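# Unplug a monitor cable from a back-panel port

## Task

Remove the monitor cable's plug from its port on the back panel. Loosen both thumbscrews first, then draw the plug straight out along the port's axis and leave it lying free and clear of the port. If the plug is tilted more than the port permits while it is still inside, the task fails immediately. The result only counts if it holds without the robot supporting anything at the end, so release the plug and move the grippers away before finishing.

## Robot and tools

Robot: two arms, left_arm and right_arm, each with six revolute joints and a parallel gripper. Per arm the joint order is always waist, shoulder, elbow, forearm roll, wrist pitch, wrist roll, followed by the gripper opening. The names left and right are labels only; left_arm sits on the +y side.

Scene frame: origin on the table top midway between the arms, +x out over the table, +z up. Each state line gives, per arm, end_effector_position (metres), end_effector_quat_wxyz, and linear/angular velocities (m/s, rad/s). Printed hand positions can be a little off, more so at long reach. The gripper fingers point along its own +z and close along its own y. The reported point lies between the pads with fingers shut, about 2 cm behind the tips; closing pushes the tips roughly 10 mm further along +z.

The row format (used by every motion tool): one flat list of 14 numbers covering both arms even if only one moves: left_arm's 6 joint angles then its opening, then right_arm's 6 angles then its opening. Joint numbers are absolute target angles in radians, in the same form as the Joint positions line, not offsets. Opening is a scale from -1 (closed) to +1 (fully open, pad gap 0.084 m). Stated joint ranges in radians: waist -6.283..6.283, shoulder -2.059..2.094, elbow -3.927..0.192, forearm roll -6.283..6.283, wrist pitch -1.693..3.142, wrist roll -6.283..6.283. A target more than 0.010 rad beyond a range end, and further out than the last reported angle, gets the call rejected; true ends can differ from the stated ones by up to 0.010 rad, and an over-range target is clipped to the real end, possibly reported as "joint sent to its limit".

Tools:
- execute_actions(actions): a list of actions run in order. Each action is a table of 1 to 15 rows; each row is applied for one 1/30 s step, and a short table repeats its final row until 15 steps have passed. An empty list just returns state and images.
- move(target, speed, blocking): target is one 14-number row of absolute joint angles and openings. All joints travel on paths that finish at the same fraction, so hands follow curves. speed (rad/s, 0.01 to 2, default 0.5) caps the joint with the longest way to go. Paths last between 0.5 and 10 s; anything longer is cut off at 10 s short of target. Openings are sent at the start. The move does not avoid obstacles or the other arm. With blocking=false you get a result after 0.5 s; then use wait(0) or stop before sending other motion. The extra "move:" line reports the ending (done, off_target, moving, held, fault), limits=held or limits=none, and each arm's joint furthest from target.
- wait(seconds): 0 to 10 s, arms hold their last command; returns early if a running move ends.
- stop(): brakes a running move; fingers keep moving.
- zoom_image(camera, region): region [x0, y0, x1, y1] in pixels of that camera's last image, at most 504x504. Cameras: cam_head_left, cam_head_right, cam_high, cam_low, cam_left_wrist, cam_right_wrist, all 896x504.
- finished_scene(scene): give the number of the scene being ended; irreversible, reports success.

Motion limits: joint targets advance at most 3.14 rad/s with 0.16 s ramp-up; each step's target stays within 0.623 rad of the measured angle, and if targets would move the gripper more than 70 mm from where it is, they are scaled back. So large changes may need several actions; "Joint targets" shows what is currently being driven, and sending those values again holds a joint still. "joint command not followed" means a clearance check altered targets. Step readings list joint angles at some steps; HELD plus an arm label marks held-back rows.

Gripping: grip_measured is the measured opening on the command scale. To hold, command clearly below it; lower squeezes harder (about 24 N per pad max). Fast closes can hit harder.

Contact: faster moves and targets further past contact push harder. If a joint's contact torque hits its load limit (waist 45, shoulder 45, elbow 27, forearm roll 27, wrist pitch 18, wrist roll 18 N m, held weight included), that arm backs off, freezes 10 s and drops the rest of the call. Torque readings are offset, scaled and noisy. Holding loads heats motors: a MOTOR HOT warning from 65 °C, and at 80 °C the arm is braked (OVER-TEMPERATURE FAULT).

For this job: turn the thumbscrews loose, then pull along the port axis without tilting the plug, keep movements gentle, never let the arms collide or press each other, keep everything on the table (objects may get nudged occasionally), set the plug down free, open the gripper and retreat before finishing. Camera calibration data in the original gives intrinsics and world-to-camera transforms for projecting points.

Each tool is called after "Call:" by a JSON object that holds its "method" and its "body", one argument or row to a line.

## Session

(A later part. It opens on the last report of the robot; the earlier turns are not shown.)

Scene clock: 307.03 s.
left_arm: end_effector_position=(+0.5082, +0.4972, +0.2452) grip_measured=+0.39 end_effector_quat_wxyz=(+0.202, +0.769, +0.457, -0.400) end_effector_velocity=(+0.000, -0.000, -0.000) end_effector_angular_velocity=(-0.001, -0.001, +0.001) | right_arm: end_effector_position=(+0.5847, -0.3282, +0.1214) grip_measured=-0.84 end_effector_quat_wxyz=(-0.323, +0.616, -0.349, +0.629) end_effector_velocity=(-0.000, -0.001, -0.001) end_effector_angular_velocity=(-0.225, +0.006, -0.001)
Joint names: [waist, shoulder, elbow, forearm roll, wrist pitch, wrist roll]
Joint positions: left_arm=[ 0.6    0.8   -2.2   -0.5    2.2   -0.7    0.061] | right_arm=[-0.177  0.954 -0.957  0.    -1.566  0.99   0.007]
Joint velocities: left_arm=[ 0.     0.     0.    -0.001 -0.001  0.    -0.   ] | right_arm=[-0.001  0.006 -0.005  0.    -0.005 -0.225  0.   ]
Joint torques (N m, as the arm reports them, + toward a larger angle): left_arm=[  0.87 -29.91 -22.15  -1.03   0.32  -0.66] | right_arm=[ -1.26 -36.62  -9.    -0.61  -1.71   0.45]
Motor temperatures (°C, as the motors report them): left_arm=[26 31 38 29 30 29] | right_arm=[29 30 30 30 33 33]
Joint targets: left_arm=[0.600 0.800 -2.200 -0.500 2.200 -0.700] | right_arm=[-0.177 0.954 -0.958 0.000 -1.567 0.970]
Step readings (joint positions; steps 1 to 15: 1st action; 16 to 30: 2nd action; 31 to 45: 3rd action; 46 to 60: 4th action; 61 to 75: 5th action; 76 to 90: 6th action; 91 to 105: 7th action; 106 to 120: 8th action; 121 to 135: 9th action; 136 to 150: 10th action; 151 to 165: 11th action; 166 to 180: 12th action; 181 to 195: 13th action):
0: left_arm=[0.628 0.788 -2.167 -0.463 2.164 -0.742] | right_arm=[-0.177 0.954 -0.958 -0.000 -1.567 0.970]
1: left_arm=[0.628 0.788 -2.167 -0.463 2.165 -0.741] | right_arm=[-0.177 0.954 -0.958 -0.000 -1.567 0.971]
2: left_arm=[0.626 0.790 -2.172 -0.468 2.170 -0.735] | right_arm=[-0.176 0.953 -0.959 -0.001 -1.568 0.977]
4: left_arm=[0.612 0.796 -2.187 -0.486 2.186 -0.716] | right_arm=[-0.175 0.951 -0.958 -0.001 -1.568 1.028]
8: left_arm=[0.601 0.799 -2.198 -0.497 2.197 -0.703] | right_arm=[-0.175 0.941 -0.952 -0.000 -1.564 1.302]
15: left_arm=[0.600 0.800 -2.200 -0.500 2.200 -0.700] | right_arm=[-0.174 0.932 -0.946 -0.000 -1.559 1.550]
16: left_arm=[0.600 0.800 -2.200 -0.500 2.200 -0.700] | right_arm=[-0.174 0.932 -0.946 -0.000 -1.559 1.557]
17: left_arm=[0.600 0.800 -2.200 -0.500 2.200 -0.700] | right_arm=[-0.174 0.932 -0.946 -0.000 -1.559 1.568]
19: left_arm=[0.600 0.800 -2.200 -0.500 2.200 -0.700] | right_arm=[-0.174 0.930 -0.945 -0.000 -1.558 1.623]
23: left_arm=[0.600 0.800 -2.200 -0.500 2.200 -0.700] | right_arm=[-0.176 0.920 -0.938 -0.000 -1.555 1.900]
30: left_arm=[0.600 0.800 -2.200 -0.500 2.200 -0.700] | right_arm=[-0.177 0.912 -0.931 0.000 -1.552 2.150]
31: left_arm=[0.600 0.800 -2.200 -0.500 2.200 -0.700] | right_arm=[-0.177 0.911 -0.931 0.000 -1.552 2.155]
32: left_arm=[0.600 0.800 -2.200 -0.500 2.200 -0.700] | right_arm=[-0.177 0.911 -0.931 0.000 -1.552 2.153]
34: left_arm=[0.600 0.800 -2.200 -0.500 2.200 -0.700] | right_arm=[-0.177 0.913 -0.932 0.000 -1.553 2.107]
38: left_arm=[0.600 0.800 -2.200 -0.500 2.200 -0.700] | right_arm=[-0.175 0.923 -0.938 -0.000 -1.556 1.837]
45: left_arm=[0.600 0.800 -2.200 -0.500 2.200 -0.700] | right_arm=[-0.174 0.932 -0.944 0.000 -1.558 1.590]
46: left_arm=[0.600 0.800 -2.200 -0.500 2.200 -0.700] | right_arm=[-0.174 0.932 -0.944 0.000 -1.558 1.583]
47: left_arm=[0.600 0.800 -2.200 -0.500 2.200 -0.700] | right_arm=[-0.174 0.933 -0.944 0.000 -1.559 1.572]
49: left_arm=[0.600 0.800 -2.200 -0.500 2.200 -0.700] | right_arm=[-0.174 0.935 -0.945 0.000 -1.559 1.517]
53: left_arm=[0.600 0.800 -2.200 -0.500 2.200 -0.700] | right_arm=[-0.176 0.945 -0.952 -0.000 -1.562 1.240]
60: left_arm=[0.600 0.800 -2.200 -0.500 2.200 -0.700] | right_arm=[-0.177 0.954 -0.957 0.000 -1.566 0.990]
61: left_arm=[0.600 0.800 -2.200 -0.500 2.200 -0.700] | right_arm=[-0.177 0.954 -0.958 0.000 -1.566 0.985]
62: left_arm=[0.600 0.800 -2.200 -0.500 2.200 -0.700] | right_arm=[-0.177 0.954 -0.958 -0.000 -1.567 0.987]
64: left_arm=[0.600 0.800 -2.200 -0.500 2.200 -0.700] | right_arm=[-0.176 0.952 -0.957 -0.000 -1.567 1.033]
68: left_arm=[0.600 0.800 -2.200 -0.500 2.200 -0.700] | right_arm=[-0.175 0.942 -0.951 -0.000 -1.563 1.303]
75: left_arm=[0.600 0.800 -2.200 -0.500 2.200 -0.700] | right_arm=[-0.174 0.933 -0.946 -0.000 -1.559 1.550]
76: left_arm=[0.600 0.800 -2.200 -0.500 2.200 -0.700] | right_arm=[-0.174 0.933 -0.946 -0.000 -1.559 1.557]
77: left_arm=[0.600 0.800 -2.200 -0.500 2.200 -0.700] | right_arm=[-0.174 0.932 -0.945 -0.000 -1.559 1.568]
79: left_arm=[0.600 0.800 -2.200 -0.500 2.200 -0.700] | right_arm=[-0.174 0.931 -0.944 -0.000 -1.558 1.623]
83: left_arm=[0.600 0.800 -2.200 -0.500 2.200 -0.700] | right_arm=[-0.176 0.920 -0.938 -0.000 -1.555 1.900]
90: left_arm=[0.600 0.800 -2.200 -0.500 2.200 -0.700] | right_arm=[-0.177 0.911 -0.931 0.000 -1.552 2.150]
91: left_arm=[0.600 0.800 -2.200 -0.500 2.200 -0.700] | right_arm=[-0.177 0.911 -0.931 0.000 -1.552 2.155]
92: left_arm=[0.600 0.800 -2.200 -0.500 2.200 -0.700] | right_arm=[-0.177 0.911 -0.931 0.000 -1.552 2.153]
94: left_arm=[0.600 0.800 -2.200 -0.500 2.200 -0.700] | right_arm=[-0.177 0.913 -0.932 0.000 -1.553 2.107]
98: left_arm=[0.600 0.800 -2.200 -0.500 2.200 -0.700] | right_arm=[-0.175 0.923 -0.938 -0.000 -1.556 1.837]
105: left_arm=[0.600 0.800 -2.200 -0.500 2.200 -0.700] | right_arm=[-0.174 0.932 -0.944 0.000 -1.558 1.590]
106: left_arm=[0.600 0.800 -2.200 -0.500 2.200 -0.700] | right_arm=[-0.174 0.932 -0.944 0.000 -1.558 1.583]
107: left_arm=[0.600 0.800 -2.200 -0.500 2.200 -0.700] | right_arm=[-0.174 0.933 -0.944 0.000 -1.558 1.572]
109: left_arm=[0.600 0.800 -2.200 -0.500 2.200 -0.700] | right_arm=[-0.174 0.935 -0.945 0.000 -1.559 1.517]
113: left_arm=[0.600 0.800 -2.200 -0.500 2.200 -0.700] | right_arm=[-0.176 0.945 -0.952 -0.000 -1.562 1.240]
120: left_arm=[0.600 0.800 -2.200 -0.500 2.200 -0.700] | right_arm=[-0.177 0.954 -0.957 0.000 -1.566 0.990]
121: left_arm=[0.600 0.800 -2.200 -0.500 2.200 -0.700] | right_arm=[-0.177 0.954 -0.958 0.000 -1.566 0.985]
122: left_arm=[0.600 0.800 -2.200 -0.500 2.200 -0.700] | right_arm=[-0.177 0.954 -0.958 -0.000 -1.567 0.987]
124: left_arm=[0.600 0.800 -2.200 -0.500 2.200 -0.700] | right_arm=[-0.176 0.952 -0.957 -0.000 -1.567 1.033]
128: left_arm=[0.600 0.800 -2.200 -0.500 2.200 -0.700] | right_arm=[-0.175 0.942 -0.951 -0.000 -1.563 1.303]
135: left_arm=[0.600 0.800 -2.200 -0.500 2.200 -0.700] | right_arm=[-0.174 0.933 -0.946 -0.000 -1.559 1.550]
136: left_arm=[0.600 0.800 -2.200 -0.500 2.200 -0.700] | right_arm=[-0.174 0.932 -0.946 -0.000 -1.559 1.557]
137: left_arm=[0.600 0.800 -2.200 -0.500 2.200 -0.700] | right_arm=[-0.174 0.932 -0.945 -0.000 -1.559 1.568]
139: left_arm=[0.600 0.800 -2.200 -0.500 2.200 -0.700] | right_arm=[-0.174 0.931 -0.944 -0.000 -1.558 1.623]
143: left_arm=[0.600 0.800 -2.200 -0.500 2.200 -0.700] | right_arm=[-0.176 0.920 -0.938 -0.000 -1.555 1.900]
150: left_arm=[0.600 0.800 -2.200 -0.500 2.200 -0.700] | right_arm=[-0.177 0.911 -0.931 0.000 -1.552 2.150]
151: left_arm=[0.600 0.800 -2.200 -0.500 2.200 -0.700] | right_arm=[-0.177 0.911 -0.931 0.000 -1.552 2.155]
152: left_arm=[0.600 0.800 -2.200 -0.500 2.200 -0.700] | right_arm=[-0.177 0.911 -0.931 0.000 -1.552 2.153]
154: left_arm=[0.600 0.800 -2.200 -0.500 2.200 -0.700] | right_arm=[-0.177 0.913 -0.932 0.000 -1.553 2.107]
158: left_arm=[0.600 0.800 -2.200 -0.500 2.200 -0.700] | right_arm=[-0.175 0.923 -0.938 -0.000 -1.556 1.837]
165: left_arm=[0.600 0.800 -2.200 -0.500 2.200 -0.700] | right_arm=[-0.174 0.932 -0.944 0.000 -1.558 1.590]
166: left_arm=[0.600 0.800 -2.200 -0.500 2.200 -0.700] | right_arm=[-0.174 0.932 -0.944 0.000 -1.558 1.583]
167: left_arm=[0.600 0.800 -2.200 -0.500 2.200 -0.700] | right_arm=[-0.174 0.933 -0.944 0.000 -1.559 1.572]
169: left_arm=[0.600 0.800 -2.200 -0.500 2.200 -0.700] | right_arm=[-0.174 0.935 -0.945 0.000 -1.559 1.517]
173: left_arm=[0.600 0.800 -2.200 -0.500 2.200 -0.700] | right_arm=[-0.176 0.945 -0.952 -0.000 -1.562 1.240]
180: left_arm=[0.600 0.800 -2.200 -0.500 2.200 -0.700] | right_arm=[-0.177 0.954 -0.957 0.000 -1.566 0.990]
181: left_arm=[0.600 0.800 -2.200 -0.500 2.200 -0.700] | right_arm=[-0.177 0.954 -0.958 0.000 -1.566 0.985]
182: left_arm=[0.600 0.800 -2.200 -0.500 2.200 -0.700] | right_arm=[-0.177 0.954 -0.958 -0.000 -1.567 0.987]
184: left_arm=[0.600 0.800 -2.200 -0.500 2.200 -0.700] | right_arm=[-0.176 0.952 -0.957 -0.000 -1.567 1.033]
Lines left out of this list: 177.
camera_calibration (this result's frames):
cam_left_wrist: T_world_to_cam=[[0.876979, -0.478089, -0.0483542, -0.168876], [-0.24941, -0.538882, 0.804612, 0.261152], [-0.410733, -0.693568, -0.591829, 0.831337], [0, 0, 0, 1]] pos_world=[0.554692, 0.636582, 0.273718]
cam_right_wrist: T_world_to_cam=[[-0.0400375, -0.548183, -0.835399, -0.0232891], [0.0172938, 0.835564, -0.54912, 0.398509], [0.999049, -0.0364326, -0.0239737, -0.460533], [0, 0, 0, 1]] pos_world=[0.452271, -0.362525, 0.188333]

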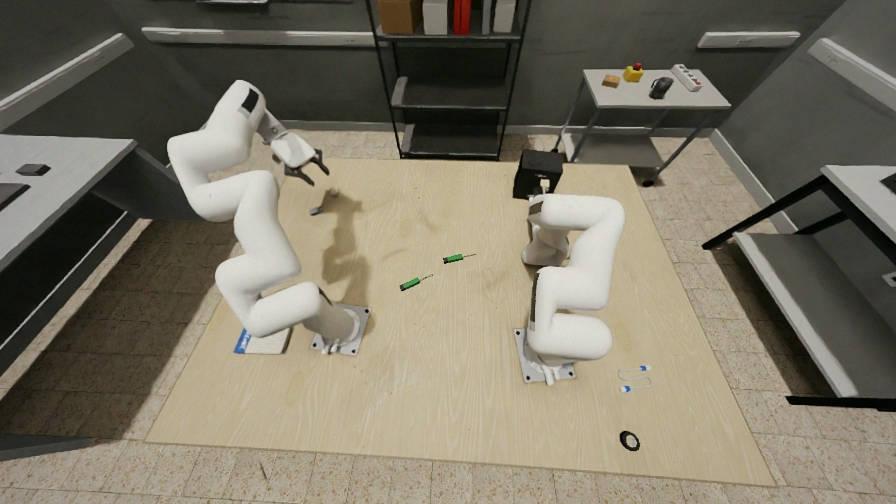

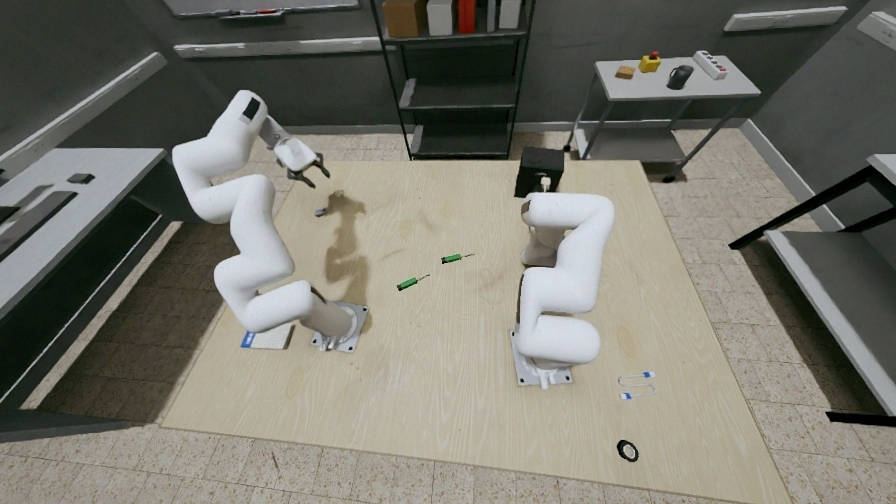

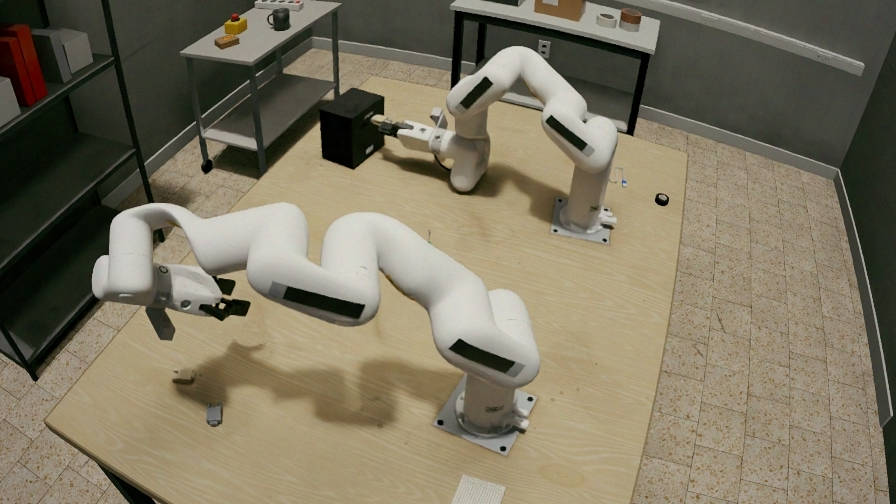

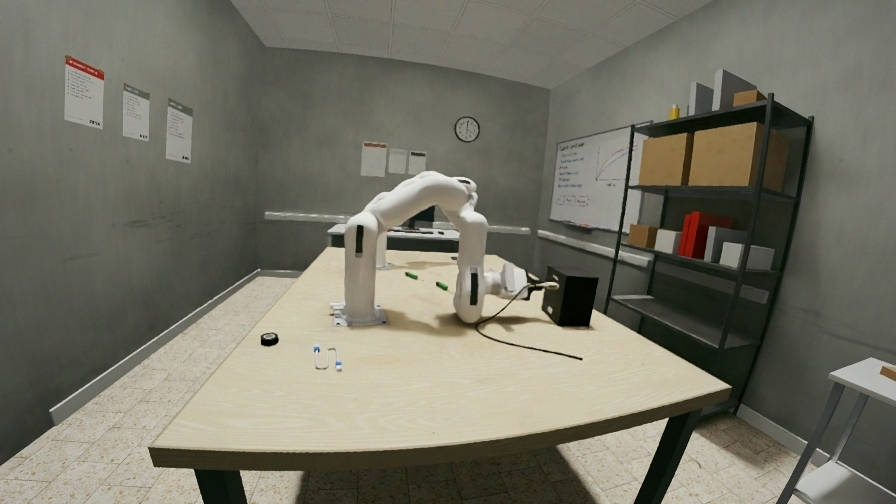

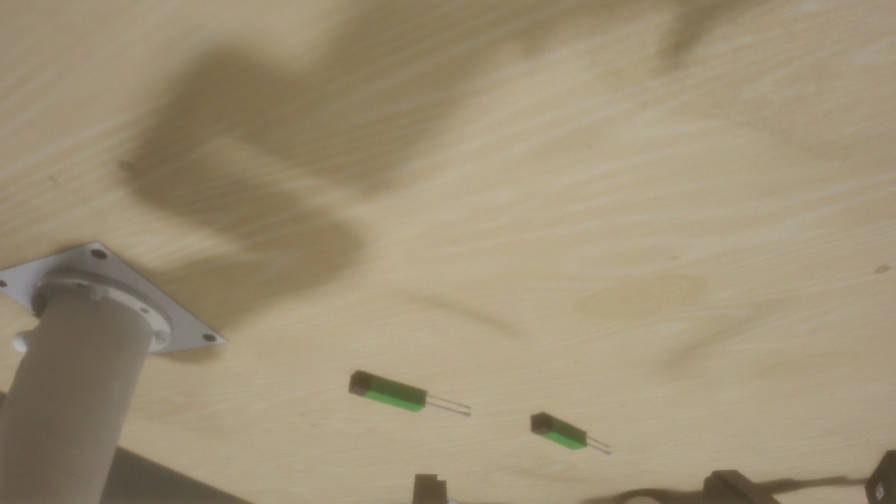

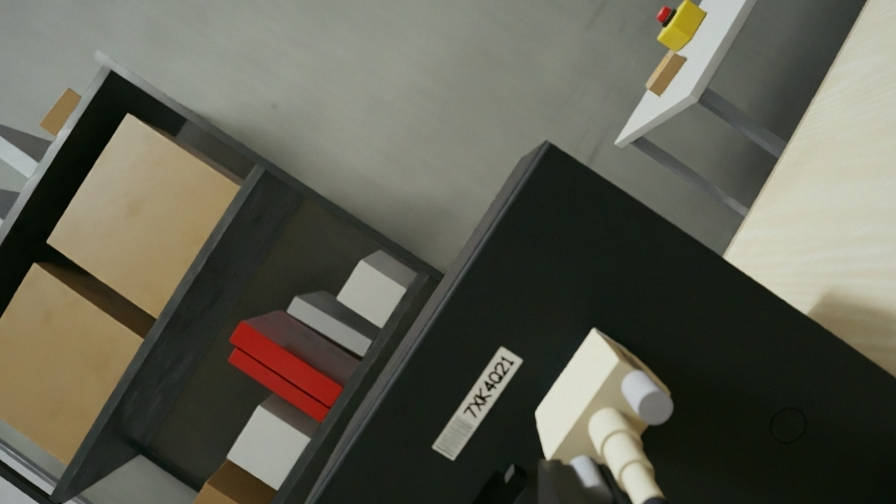

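Backing out (~5px). Repeat.

Call:
{"method": "execute_actions", "body": {
  "actions": [
    [[0.6,0.8,-2.2,-0.5,2.2,-0.7,0.4,-0.174,0.9325,-0.9447,0,-1.559,1.57,-0.7]],
    [[0.6,0.8,-2.2,-0.5,2.2,-0.7,0.4,-0.1769,0.911,-0.9311,0,-1.551,2.17,-0.7]],
    [[0.6,0.8,-2.2,-0.5,2.2,-0.7,0.4,-0.174,0.9325,-0.9447,0,-1.559,1.57,-1]],
    [[0.6,0.8,-2.2,-0.5,2.2,-0.7,0.4,-0.1769,0.954,-0.9583,0,-1.567,0.97,-1]],
    [[0.6,0.8,-2.2,-0.5,2.2,-0.7,0.4,-0.174,0.9325,-0.9447,0,-1.559,1.57,-0.7]],
    [[0.6,0.8,-2.2,-0.5,2.2,-0.7,0.4,-0.1769,0.911,-0.9311,0,-1.551,2.17,-0.7]],
    [[0.6,0.8,-2.2,-0.5,2.2,-0.7,0.4,-0.174,0.9325,-0.9447,0,-1.559,1.57,-1]],
    [[0.6,0.8,-2.2,-0.5,2.2,-0.7,0.4,-0.1769,0.954,-0.9583,0,-1.567,0.97,-1]],
    [[0.6,0.8,-2.2,-0.5,2.2,-0.7,0.4,-0.174,0.9325,-0.9447,0,-1.559,1.57,-0.7]],
    [[0.6,0.8,-2.2,-0.5,2.2,-0.7,0.4,-0.1769,0.911,-0.9311,0,-1.551,2.17,-0.7]],
    [[0.6,0.8,-2.2,-0.5,2.2,-0.7,0.4,-0.174,0.9325,-0.9447,0,-1.559,1.57,-1]],
    [[0.6,0.8,-2.2,-0.5,2.2,-0.7,0.4,-0.1769,0.954,-0.9583,0,-1.567,0.97,-1]],
    [[0.6,0.8,-2.2,-0.5,2.2,-0.7,0.4,-0.174,0.9325,-0.9447,0,-1.559,1.57,-0.7]],
    [[0.6,0.8,-2.2,-0.5,2.2,-0.7,0.4,-0.1769,0.911,-0.9311,0,-1.551,2.17,-0.7]],
    [[0.6,0.8,-2.2,-0.5,2.2,-0.7,0.4,-0.174,0.9325,-0.9447,0,-1.559,1.57,-1]],
    [[0.6,0.8,-2.2,-0.5,2.2,-0.7,0.4,-0.1769,0.954,-0.9583,0,-1.567,0.97,-1]],
    [[0.6,0.8,-2.2,-0.5,2.2,-0.7,0.4,-0.174,0.9325,-0.9447,0,-1.559,1.57,-0.7]],
    [[0.6,0.8,-2.2,-0.5,2.2,-0.7,0.4,-0.1769,0.911,-0.9311,0,-1.551,2.17,-0.7]],
    [[0.6,0.8,-2.2,-0.5,2.2,-0.7,0.4,-0.174,0.9325,-0.9447,0,-1.559,1.57,-1]],
    [[0.6,0.8,-2.2,-0.5,2.2,-0.7,0.4,-0.1769,0.954,-0.9583,0,-1.567,0.97,-1]],
    [[0.6,0.8,-2.2,-0.5,2.2,-0.7,0.4,-0.174,0.9325,-0.9447,0,-1.559,1.57,-0.7]],
    [[0.6,0.8,-2.2,-0.5,2.2,-0.7,0.4,-0.1769,0.911,-0.9311,0,-1.551,2.17,-0.7]],
    [[0.6,0.8,-2.2,-0.5,2.2,-0.7,0.4,-0.174,0.9325,-0.9447,0,-1.559,1.57,-1]],
    [[0.6,0.8,-2.2,-0.5,2.2,-0.7,0.4,-0.1769,0.954,-0.9583,0,-1.567,0.97,-1]],
    [[0.6,0.8,-2.2,-0.5,2.2,-0.7,0.4,-0.174,0.9325,-0.9447,0,-1.559,1.57,-0.7]],
    [[0.6,0.8,-2.2,-0.5,2.2,-0.7,0.4,-0.1769,0.911,-0.9311,0,-1.551,2.17,-0.7]],
    [[0.6,0.8,-2.2,-0.5,2.2,-0.7,0.4,-0.174,0.9325,-0.9447,0,-1.559,1.57,-1]],
    [[0.6,0.8,-2.2,-0.5,2.2,-0.7,0.4,-0.1769,0.954,-0.9583,0,-1.567,0.97,-1]],
    [[0.6,0.8,-2.2,-0.5,2.2,-0.7,0.4,-0.174,0.9325,-0.9447,0,-1.559,1.57,-0.7]],
    [[0.6,0.8,-2.2,-0.5,2.2,-0.7,0.4,-0.1769,0.911,-0.9311,0,-1.551,2.17,-0.7]],
    [[0.6,0.8,-2.2,-0.5,2.2,-0.7,0.4,-0.174,0.9325,-0.9447,0,-1.559,1.57,-1]],
    [[0.6,0.8,-2.2,-0.5,2.2,-0.7,0.4,-0.1769,0.954,-0.9583,0,-1.567,0.97,-1]],
    [[0.6,0.8,-2.2,-0.5,2.2,-0.7,0.4,-0.174,0.9325,-0.9447,0,-1.559,1.57,-0.7]],
    [[0.6,0.8,-2.2,-0.5,2.2,-0.7,0.4,-0.1769,0.911,-0.9311,0,-1.551,2.17,-0.7]],
    [[0.6,0.8,-2.2,-0.5,2.2,-0.7,0.4,-0.174,0.9325,-0.9447,0,-1.559,1.57,-1]],
    [[0.6,0.8,-2.2,-0.5,2.2,-0.7,0.4,-0.1769,0.954,-0.9583,0,-1.567,0.97,-1]],
    [[0.6,0.8,-2.2,-0.5,2.2,-0.7,0.4,-0.174,0.9325,-0.9447,0,-1.559,1.57,-0.7]],
    [[0.6,0.8,-2.2,-0.5,2.2,-0.7,0.4,-0.1769,0.911,-0.9311,0,-1.551,2.17,-0.7]],
    [[0.6,0.8,-2.2,-0.5,2.2,-0.7,0.4,-0.174,0.9325,-0.9447,0,-1.559,1.57,-1]],
    [[0.6,0.8,-2.2,-0.5,2.2,-0.7,0.4,-0.1769,0.954,-0.9583,0,-1.567,0.97,-1]],
    [[0.6,0.8,-2.2,-0.5,2.2,-0.7,0.4,-0.174,0.9325,-0.9447,0,-1.559,1.57,-0.7]],
    [[0.6,0.8,-2.2,-0.5,2.2,-0.7,0.4,-0.1769,0.911,-0.9311,0,-1.551,2.17,-0.7]],
    [[0.6,0.8,-2.2,-0.5,2.2,-0.7,0.4,-0.174,0.9325,-0.9447,0,-1.559,1.57,-1]],
    [[0.6,0.8,-2.2,-0.5,2.2,-0.7,0.4,-0.1769,0.954,-0.9583,0,-1.567,0.97,-1]],
    [[0.6,0.8,-2.2,-0.5,2.2,-0.7,0.4,-0.174,0.9325,-0.9447,0,-1.559,1.57,-0.7]],
    [[0.6,0.8,-2.2,-0.5,2.2,-0.7,0.4,-0.1769,0.911,-0.9311,0,-1.551,2.17,-0.7]],
    [[0.6,0.8,-2.2,-0.5,2.2,-0.7,0.4,-0.174,0.9325,-0.9447,0,-1.559,1.57,-1]],
    [[0.6,0.8,-2.2,-0.5,2.2,-0.7,0.4,-0.1769,0.954,-0.9583,0,-1.567,0.97,-1]]
  ]
}}

Call:
{"method": "zoom_image", "body": {
  "camera": "cam_right_wrist",
  "region": [480,320,720,504]
}}

Scene clock: 386.00 s.
left_arm: end_effector_position=(+0.5082, +0.4972, +0.2452) grip_measured=+0.39 end_effector_quat_wxyz=(+0.202, +0.769, +0.457, -0.400) end_effector_velocity=(+0.000, +0.000, +0.000) end_effector_angular_velocity=(+0.001, +0.000, +0.000) | right_arm: end_effector_position=(+0.5846, -0.3282, +0.1215) grip_measured=-0.84 end_effector_quat_wxyz=(-0.323, +0.615, -0.349, +0.629) end_effector_velocity=(+0.000, -0.001, -0.001) end_effector_angular_velocity=(-0.225, +0.008, -0.001)
Joint names: [waist, shoulder, elbow, forearm roll, wrist pitch, wrist roll]
Joint positions: left_arm=[ 0.6    0.8   -2.2   -0.5    2.2   -0.7    0.061] | right_arm=[-0.177  0.954 -0.957  0.    -1.566  0.99   0.007]
Joint velocities: left_arm=[-0.    -0.    -0.     0.001 -0.    -0.    -0.   ] | right_arm=[-0.002  0.005 -0.005 -0.    -0.002 -0.225  0.   ]
Joint torques (N m, as the arm reports them, + toward a larger angle): left_arm=[  0.4  -30.05 -21.86  -0.89   0.59  -0.73] | right_arm=[ -0.89 -35.87  -8.43  -0.39  -1.6    0.67]
Motor temperatures (°C, as the motors report them): left_arm=[26 31 39 29 30 29] | right_arm=[29 30 30 30 33 33]
Joint targets: left_arm=[0.600 0.800 -2.200 -0.500 2.200 -0.700] | right_arm=[-0.177 0.954 -0.958 0.000 -1.567 0.970]
Step readings (joint positions; steps 1 to 15: 1st action; 16 to 30: 2nd action; 31 to 45: 3rd action; 46 to 60: 4th action; 61 to 75: 5th action; 76 to 90: 6th action; 91 to 105: 7th action; 106 to 120: 8th action; 121 to 135: 9th action; 136 to 150: 10th action; 151 to 165: 11th action; 166 to 180: 12th action; 181 to 195: 13th action):
0: left_arm=[0.600 0.800 -2.200 -0.500 2.200 -0.700] | right_arm=[-0.177 0.954 -0.958 0.000 -1.567 0.970]
1: left_arm=[0.600 0.800 -2.200 -0.500 2.200 -0.700] | right_arm=[-0.177 0.954 -0.958 -0.000 -1.567 0.971]
2: left_arm=[0.600 0.800 -2.200 -0.500 2.200 -0.700] | right_arm=[-0.176 0.953 -0.959 -0.001 -1.568 0.977]
4: left_arm=[0.600 0.800 -2.200 -0.500 2.200 -0.700] | right_arm=[-0.175 0.951 -0.958 -0.001 -1.568 1.028]
8: left_arm=[0.600 0.800 -2.200 -0.500 2.200 -0.700] | right_arm=[-0.175 0.941 -0.952 -0.001 -1.564 1.302]
15: left_arm=[0.600 0.800 -2.200 -0.500 2.200 -0.700] | right_arm=[-0.174 0.932 -0.947 -0.000 -1.559 1.550]
16: left_arm=[0.600 0.800 -2.200 -0.500 2.200 -0.700] | right_arm=[-0.174 0.932 -0.946 -0.000 -1.559 1.557]
17: left_arm=[0.600 0.800 -2.200 -0.500 2.200 -0.700] | right_arm=[-0.174 0.932 -0.946 -0.000 -1.559 1.568]
19: left_arm=[0.600 0.800 -2.200 -0.500 2.200 -0.700] | right_arm=[-0.174 0.930 -0.945 -0.000 -1.558 1.623]
23: left_arm=[0.600 0.800 -2.200 -0.500 2.200 -0.700] | right_arm=[-0.176 0.920 -0.938 -0.000 -1.555 1.900]
30: left_arm=[0.600 0.800 -2.200 -0.500 2.200 -0.700] | right_arm=[-0.177 0.912 -0.931 0.000 -1.552 2.150]
31: left_arm=[0.600 0.800 -2.200 -0.500 2.200 -0.700] | right_arm=[-0.177 0.911 -0.931 0.000 -1.552 2.155]
32: left_arm=[0.600 0.800 -2.200 -0.500 2.200 -0.700] | right_arm=[-0.177 0.911 -0.931 0.000 -1.552 2.153]
34: left_arm=[0.600 0.800 -2.200 -0.500 2.200 -0.700] | right_arm=[-0.177 0.913 -0.932 0.000 -1.552 2.107]
38: left_arm=[0.600 0.800 -2.200 -0.500 2.200 -0.700] | right_arm=[-0.175 0.923 -0.938 -0.000 -1.556 1.837]
45: left_arm=[0.600 0.800 -2.200 -0.500 2.200 -0.700] | right_arm=[-0.174 0.932 -0.944 0.000 -1.558 1.590]
46: left_arm=[0.600 0.800 -2.200 -0.500 2.200 -0.700] | right_arm=[-0.174 0.932 -0.944 0.000 -1.558 1.583]
47: left_arm=[0.600 0.800 -2.200 -0.500 2.200 -0.700] | right_arm=[-0.174 0.933 -0.944 0.000 -1.558 1.572]
49: left_arm=[0.600 0.800 -2.200 -0.500 2.200 -0.700] | right_arm=[-0.174 0.935 -0.945 0.000 -1.559 1.517]
53: left_arm=[0.600 0.800 -2.200 -0.500 2.200 -0.700] | right_arm=[-0.176 0.945 -0.952 0.000 -1.562 1.240]
60: left_arm=[0.600 0.800 -2.200 -0.500 2.200 -0.700] | right_arm=[-0.177 0.954 -0.957 0.000 -1.566 0.990]
61: left_arm=[0.600 0.800 -2.200 -0.500 2.200 -0.700] | right_arm=[-0.177 0.954 -0.958 0.000 -1.566 0.985]
62: left_arm=[0.600 0.800 -2.200 -0.500 2.200 -0.700] | right_arm=[-0.177 0.954 -0.958 -0.000 -1.567 0.987]
64: left_arm=[0.600 0.800 -2.200 -0.500 2.200 -0.700] | right_arm=[-0.176 0.952 -0.957 -0.000 -1.567 1.033]
68: left_arm=[0.600 0.800 -2.200 -0.500 2.200 -0.700] | right_arm=[-0.175 0.942 -0.951 -0.000 -1.563 1.303]
75: left_arm=[0.600 0.800 -2.200 -0.500 2.200 -0.700] | right_arm=[-0.174 0.933 -0.946 -0.000 -1.559 1.550]
76: left_arm=[0.600 0.800 -2.200 -0.500 2.200 -0.700] | right_arm=[-0.174 0.933 -0.946 -0.000 -1.559 1.557]
77: left_arm=[0.600 0.800 -2.200 -0.500 2.200 -0.700] | right_arm=[-0.174 0.932 -0.945 -0.000 -1.559 1.568]
79: left_arm=[0.600 0.800 -2.200 -0.500 2.200 -0.700] | right_arm=[-0.174 0.931 -0.944 -0.000 -1.558 1.623]
83: left_arm=[0.600 0.800 -2.200 -0.500 2.200 -0.700] | right_arm=[-0.176 0.920 -0.938 -0.000 -1.555 1.900]
90: left_arm=[0.600 0.800 -2.200 -0.500 2.200 -0.700] | right_arm=[-0.177 0.911 -0.931 0.000 -1.552 2.150]
91: left_arm=[0.600 0.800 -2.200 -0.500 2.200 -0.700] | right_arm=[-0.177 0.911 -0.931 0.000 -1.552 2.155]
92: left_arm=[0.600 0.800 -2.200 -0.500 2.200 -0.700] | right_arm=[-0.177 0.911 -0.931 0.000 -1.552 2.153]
94: left_arm=[0.600 0.800 -2.200 -0.500 2.200 -0.700] | right_arm=[-0.177 0.913 -0.932 0.000 -1.552 2.107]
98: left_arm=[0.600 0.800 -2.200 -0.500 2.200 -0.700] | right_arm=[-0.175 0.923 -0.939 -0.000 -1.555 1.837]
105: left_arm=[0.600 0.800 -2.200 -0.500 2.200 -0.700] | right_arm=[-0.174 0.932 -0.944 0.000 -1.558 1.590]
106: left_arm=[0.600 0.800 -2.200 -0.500 2.200 -0.700] | right_arm=[-0.174 0.932 -0.944 0.000 -1.558 1.583]
107: left_arm=[0.600 0.800 -2.200 -0.500 2.200 -0.700] | right_arm=[-0.174 0.933 -0.944 0.000 -1.558 1.572]
109: left_arm=[0.600 0.800 -2.200 -0.500 2.200 -0.700] | right_arm=[-0.174 0.935 -0.946 0.000 -1.559 1.517]
113: left_arm=[0.600 0.800 -2.200 -0.500 2.200 -0.700] | right_arm=[-0.176 0.945 -0.952 0.000 -1.562 1.240]
120: left_arm=[0.600 0.800 -2.200 -0.500 2.200 -0.700] | right_arm=[-0.177 0.954 -0.957 0.000 -1.566 0.990]
121: left_arm=[0.600 0.800 -2.200 -0.500 2.200 -0.700] | right_arm=[-0.177 0.954 -0.957 0.000 -1.567 0.985]
122: left_arm=[0.600 0.800 -2.200 -0.500 2.200 -0.700] | right_arm=[-0.177 0.954 -0.958 -0.000 -1.567 0.987]
124: left_arm=[0.600 0.800 -2.200 -0.500 2.200 -0.700] | right_arm=[-0.176 0.952 -0.957 -0.000 -1.567 1.033]
128: left_arm=[0.600 0.800 -2.200 -0.500 2.200 -0.700] | right_arm=[-0.175 0.942 -0.951 -0.000 -1.563 1.303]
135: left_arm=[0.600 0.800 -2.200 -0.500 2.200 -0.700] | right_arm=[-0.174 0.933 -0.946 -0.000 -1.559 1.550]
136: left_arm=[0.600 0.800 -2.200 -0.500 2.200 -0.700] | right_arm=[-0.174 0.933 -0.946 -0.000 -1.559 1.557]
137: left_arm=[0.600 0.800 -2.200 -0.500 2.200 -0.700] | right_arm=[-0.174 0.932 -0.945 -0.000 -1.559 1.568]
139: left_arm=[0.600 0.800 -2.200 -0.500 2.200 -0.700] | right_arm=[-0.174 0.931 -0.944 -0.000 -1.558 1.623]
143: left_arm=[0.600 0.800 -2.200 -0.500 2.200 -0.700] | right_arm=[-0.176 0.920 -0.938 -0.000 -1.555 1.900]
150: left_arm=[0.600 0.800 -2.200 -0.500 2.200 -0.700] | right_arm=[-0.177 0.911 -0.931 0.000 -1.552 2.150]
151: left_arm=[0.600 0.800 -2.200 -0.500 2.200 -0.700] | right_arm=[-0.177 0.911 -0.931 0.000 -1.552 2.155]
152: left_arm=[0.600 0.800 -2.200 -0.500 2.200 -0.700] | right_arm=[-0.177 0.911 -0.931 0.000 -1.552 2.153]
154: left_arm=[0.600 0.800 -2.200 -0.500 2.200 -0.700] | right_arm=[-0.177 0.913 -0.932 0.000 -1.552 2.107]
158: left_arm=[0.600 0.800 -2.200 -0.500 2.200 -0.700] | right_arm=[-0.175 0.923 -0.939 -0.000 -1.555 1.837]
165: left_arm=[0.600 0.800 -2.200 -0.500 2.200 -0.700] | right_arm=[-0.174 0.932 -0.944 0.000 -1.558 1.590]
166: left_arm=[0.600 0.800 -2.200 -0.500 2.200 -0.700] | right_arm=[-0.174 0.932 -0.944 0.000 -1.558 1.583]
167: left_arm=[0.600 0.800 -2.200 -0.500 2.200 -0.700] | right_arm=[-0.174 0.933 -0.944 0.000 -1.558 1.572]
169: left_arm=[0.600 0.800 -2.200 -0.500 2.200 -0.700] | right_arm=[-0.174 0.935 -0.946 0.000 -1.559 1.517]
173: left_arm=[0.600 0.800 -2.200 -0.500 2.200 -0.700] | right_arm=[-0.176 0.945 -0.952 0.000 -1.562 1.240]
180: left_arm=[0.600 0.800 -2.200 -0.500 2.200 -0.700] | right_arm=[-0.177 0.954 -0.957 0.000 -1.566 0.990]
181: left_arm=[0.600 0.800 -2.200 -0.500 2.200 -0.700] | right_arm=[-0.177 0.954 -0.957 0.000 -1.567 0.985]
182: left_arm=[0.600 0.800 -2.200 -0.500 2.200 -0.700] | right_arm=[-0.177 0.954 -0.958 -0.000 -1.567 0.987]
184: left_arm=[0.600 0.800 -2.200 -0.500 2.200 -0.700] | right_arm=[-0.176 0.952 -0.957 -0.000 -1.567 1.033]
Lines left out of this list: 177.
camera_calibration (this result's frames):
cam_left_wrist: T_world_to_cam=[[0.876979, -0.478089, -0.0483543, -0.168875], [-0.24941, -0.538882, 0.804612, 0.261151], [-0.410734, -0.693568, -0.591828, 0.831337], [0, 0, 0, 1]] pos_world=[0.554692, 0.636582, 0.273717]
cam_right_wrist: T_world_to_cam=[[-0.0397762, -0.548201, -0.8354, -0.0233618], [0.0174651, 0.835553, -0.549132, 0.398461], [0.999056, -0.0364328, -0.0236607, -0.460542], [0, 0, 0, 1]] pos_world=[0.452219, -0.362521, 0.188394]

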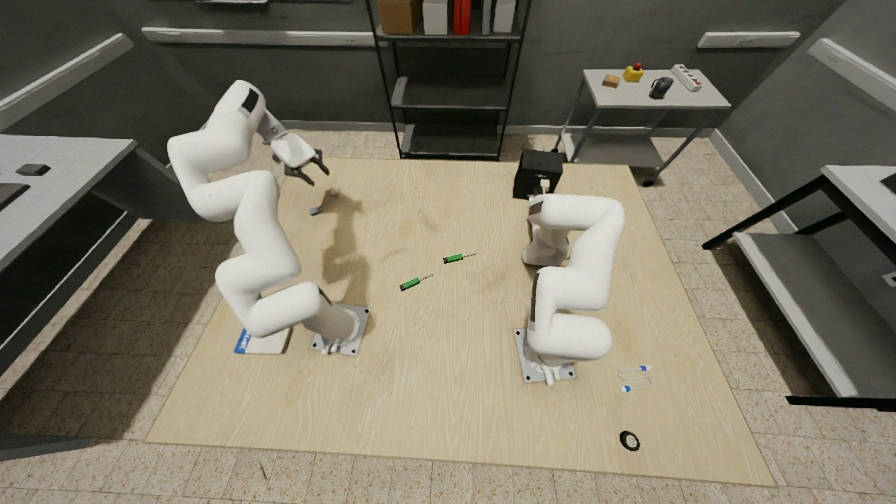

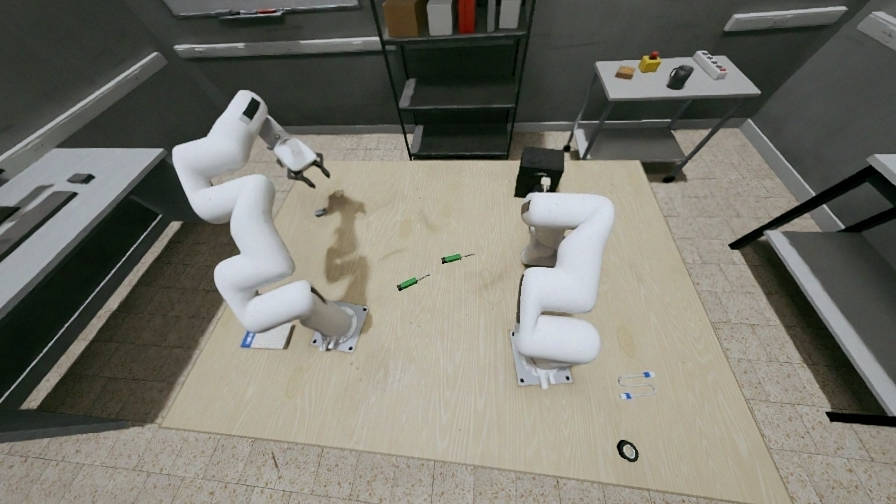

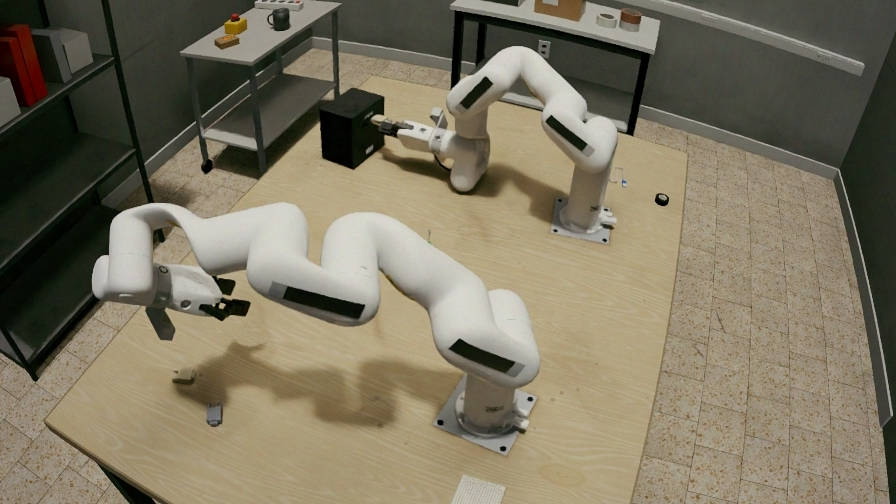

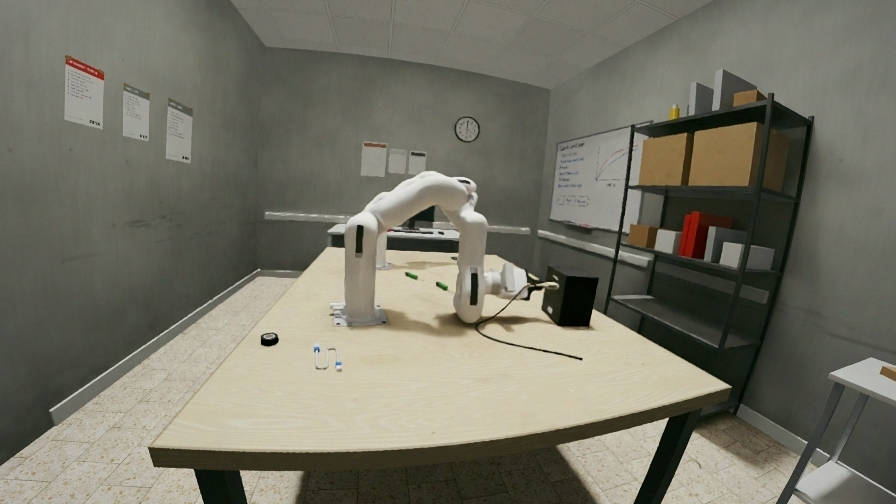

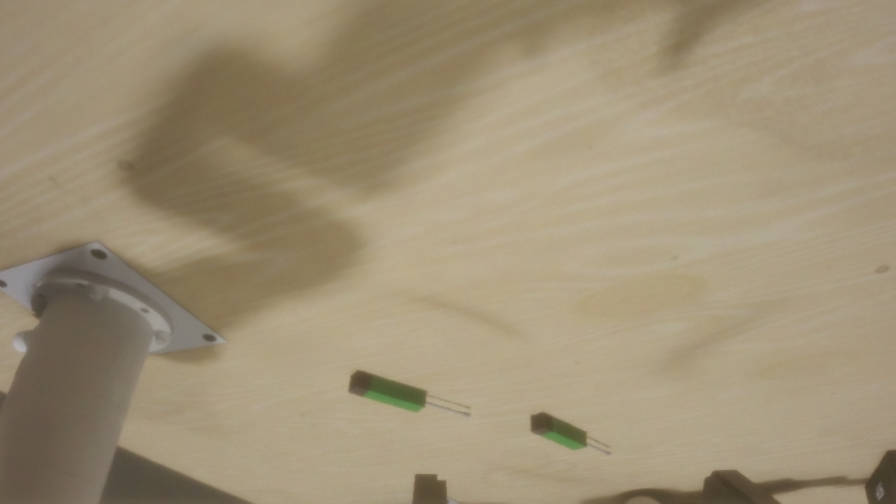

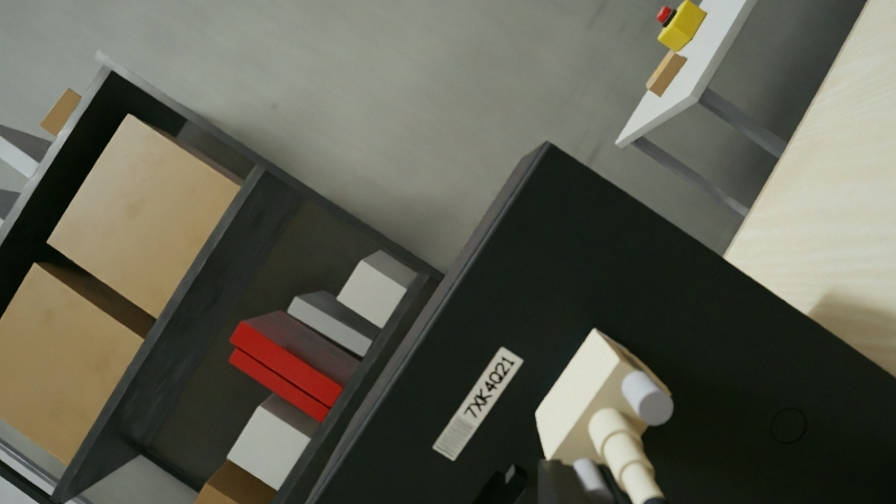

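Region (480, 320, 720, 504) of cam_right_wrist's 896x504 image, scaled by 2.100, with more detail than that image has; it fills the top 386 rows of this view, and the rest is white.

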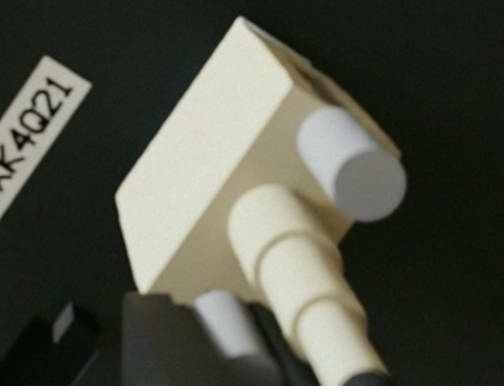

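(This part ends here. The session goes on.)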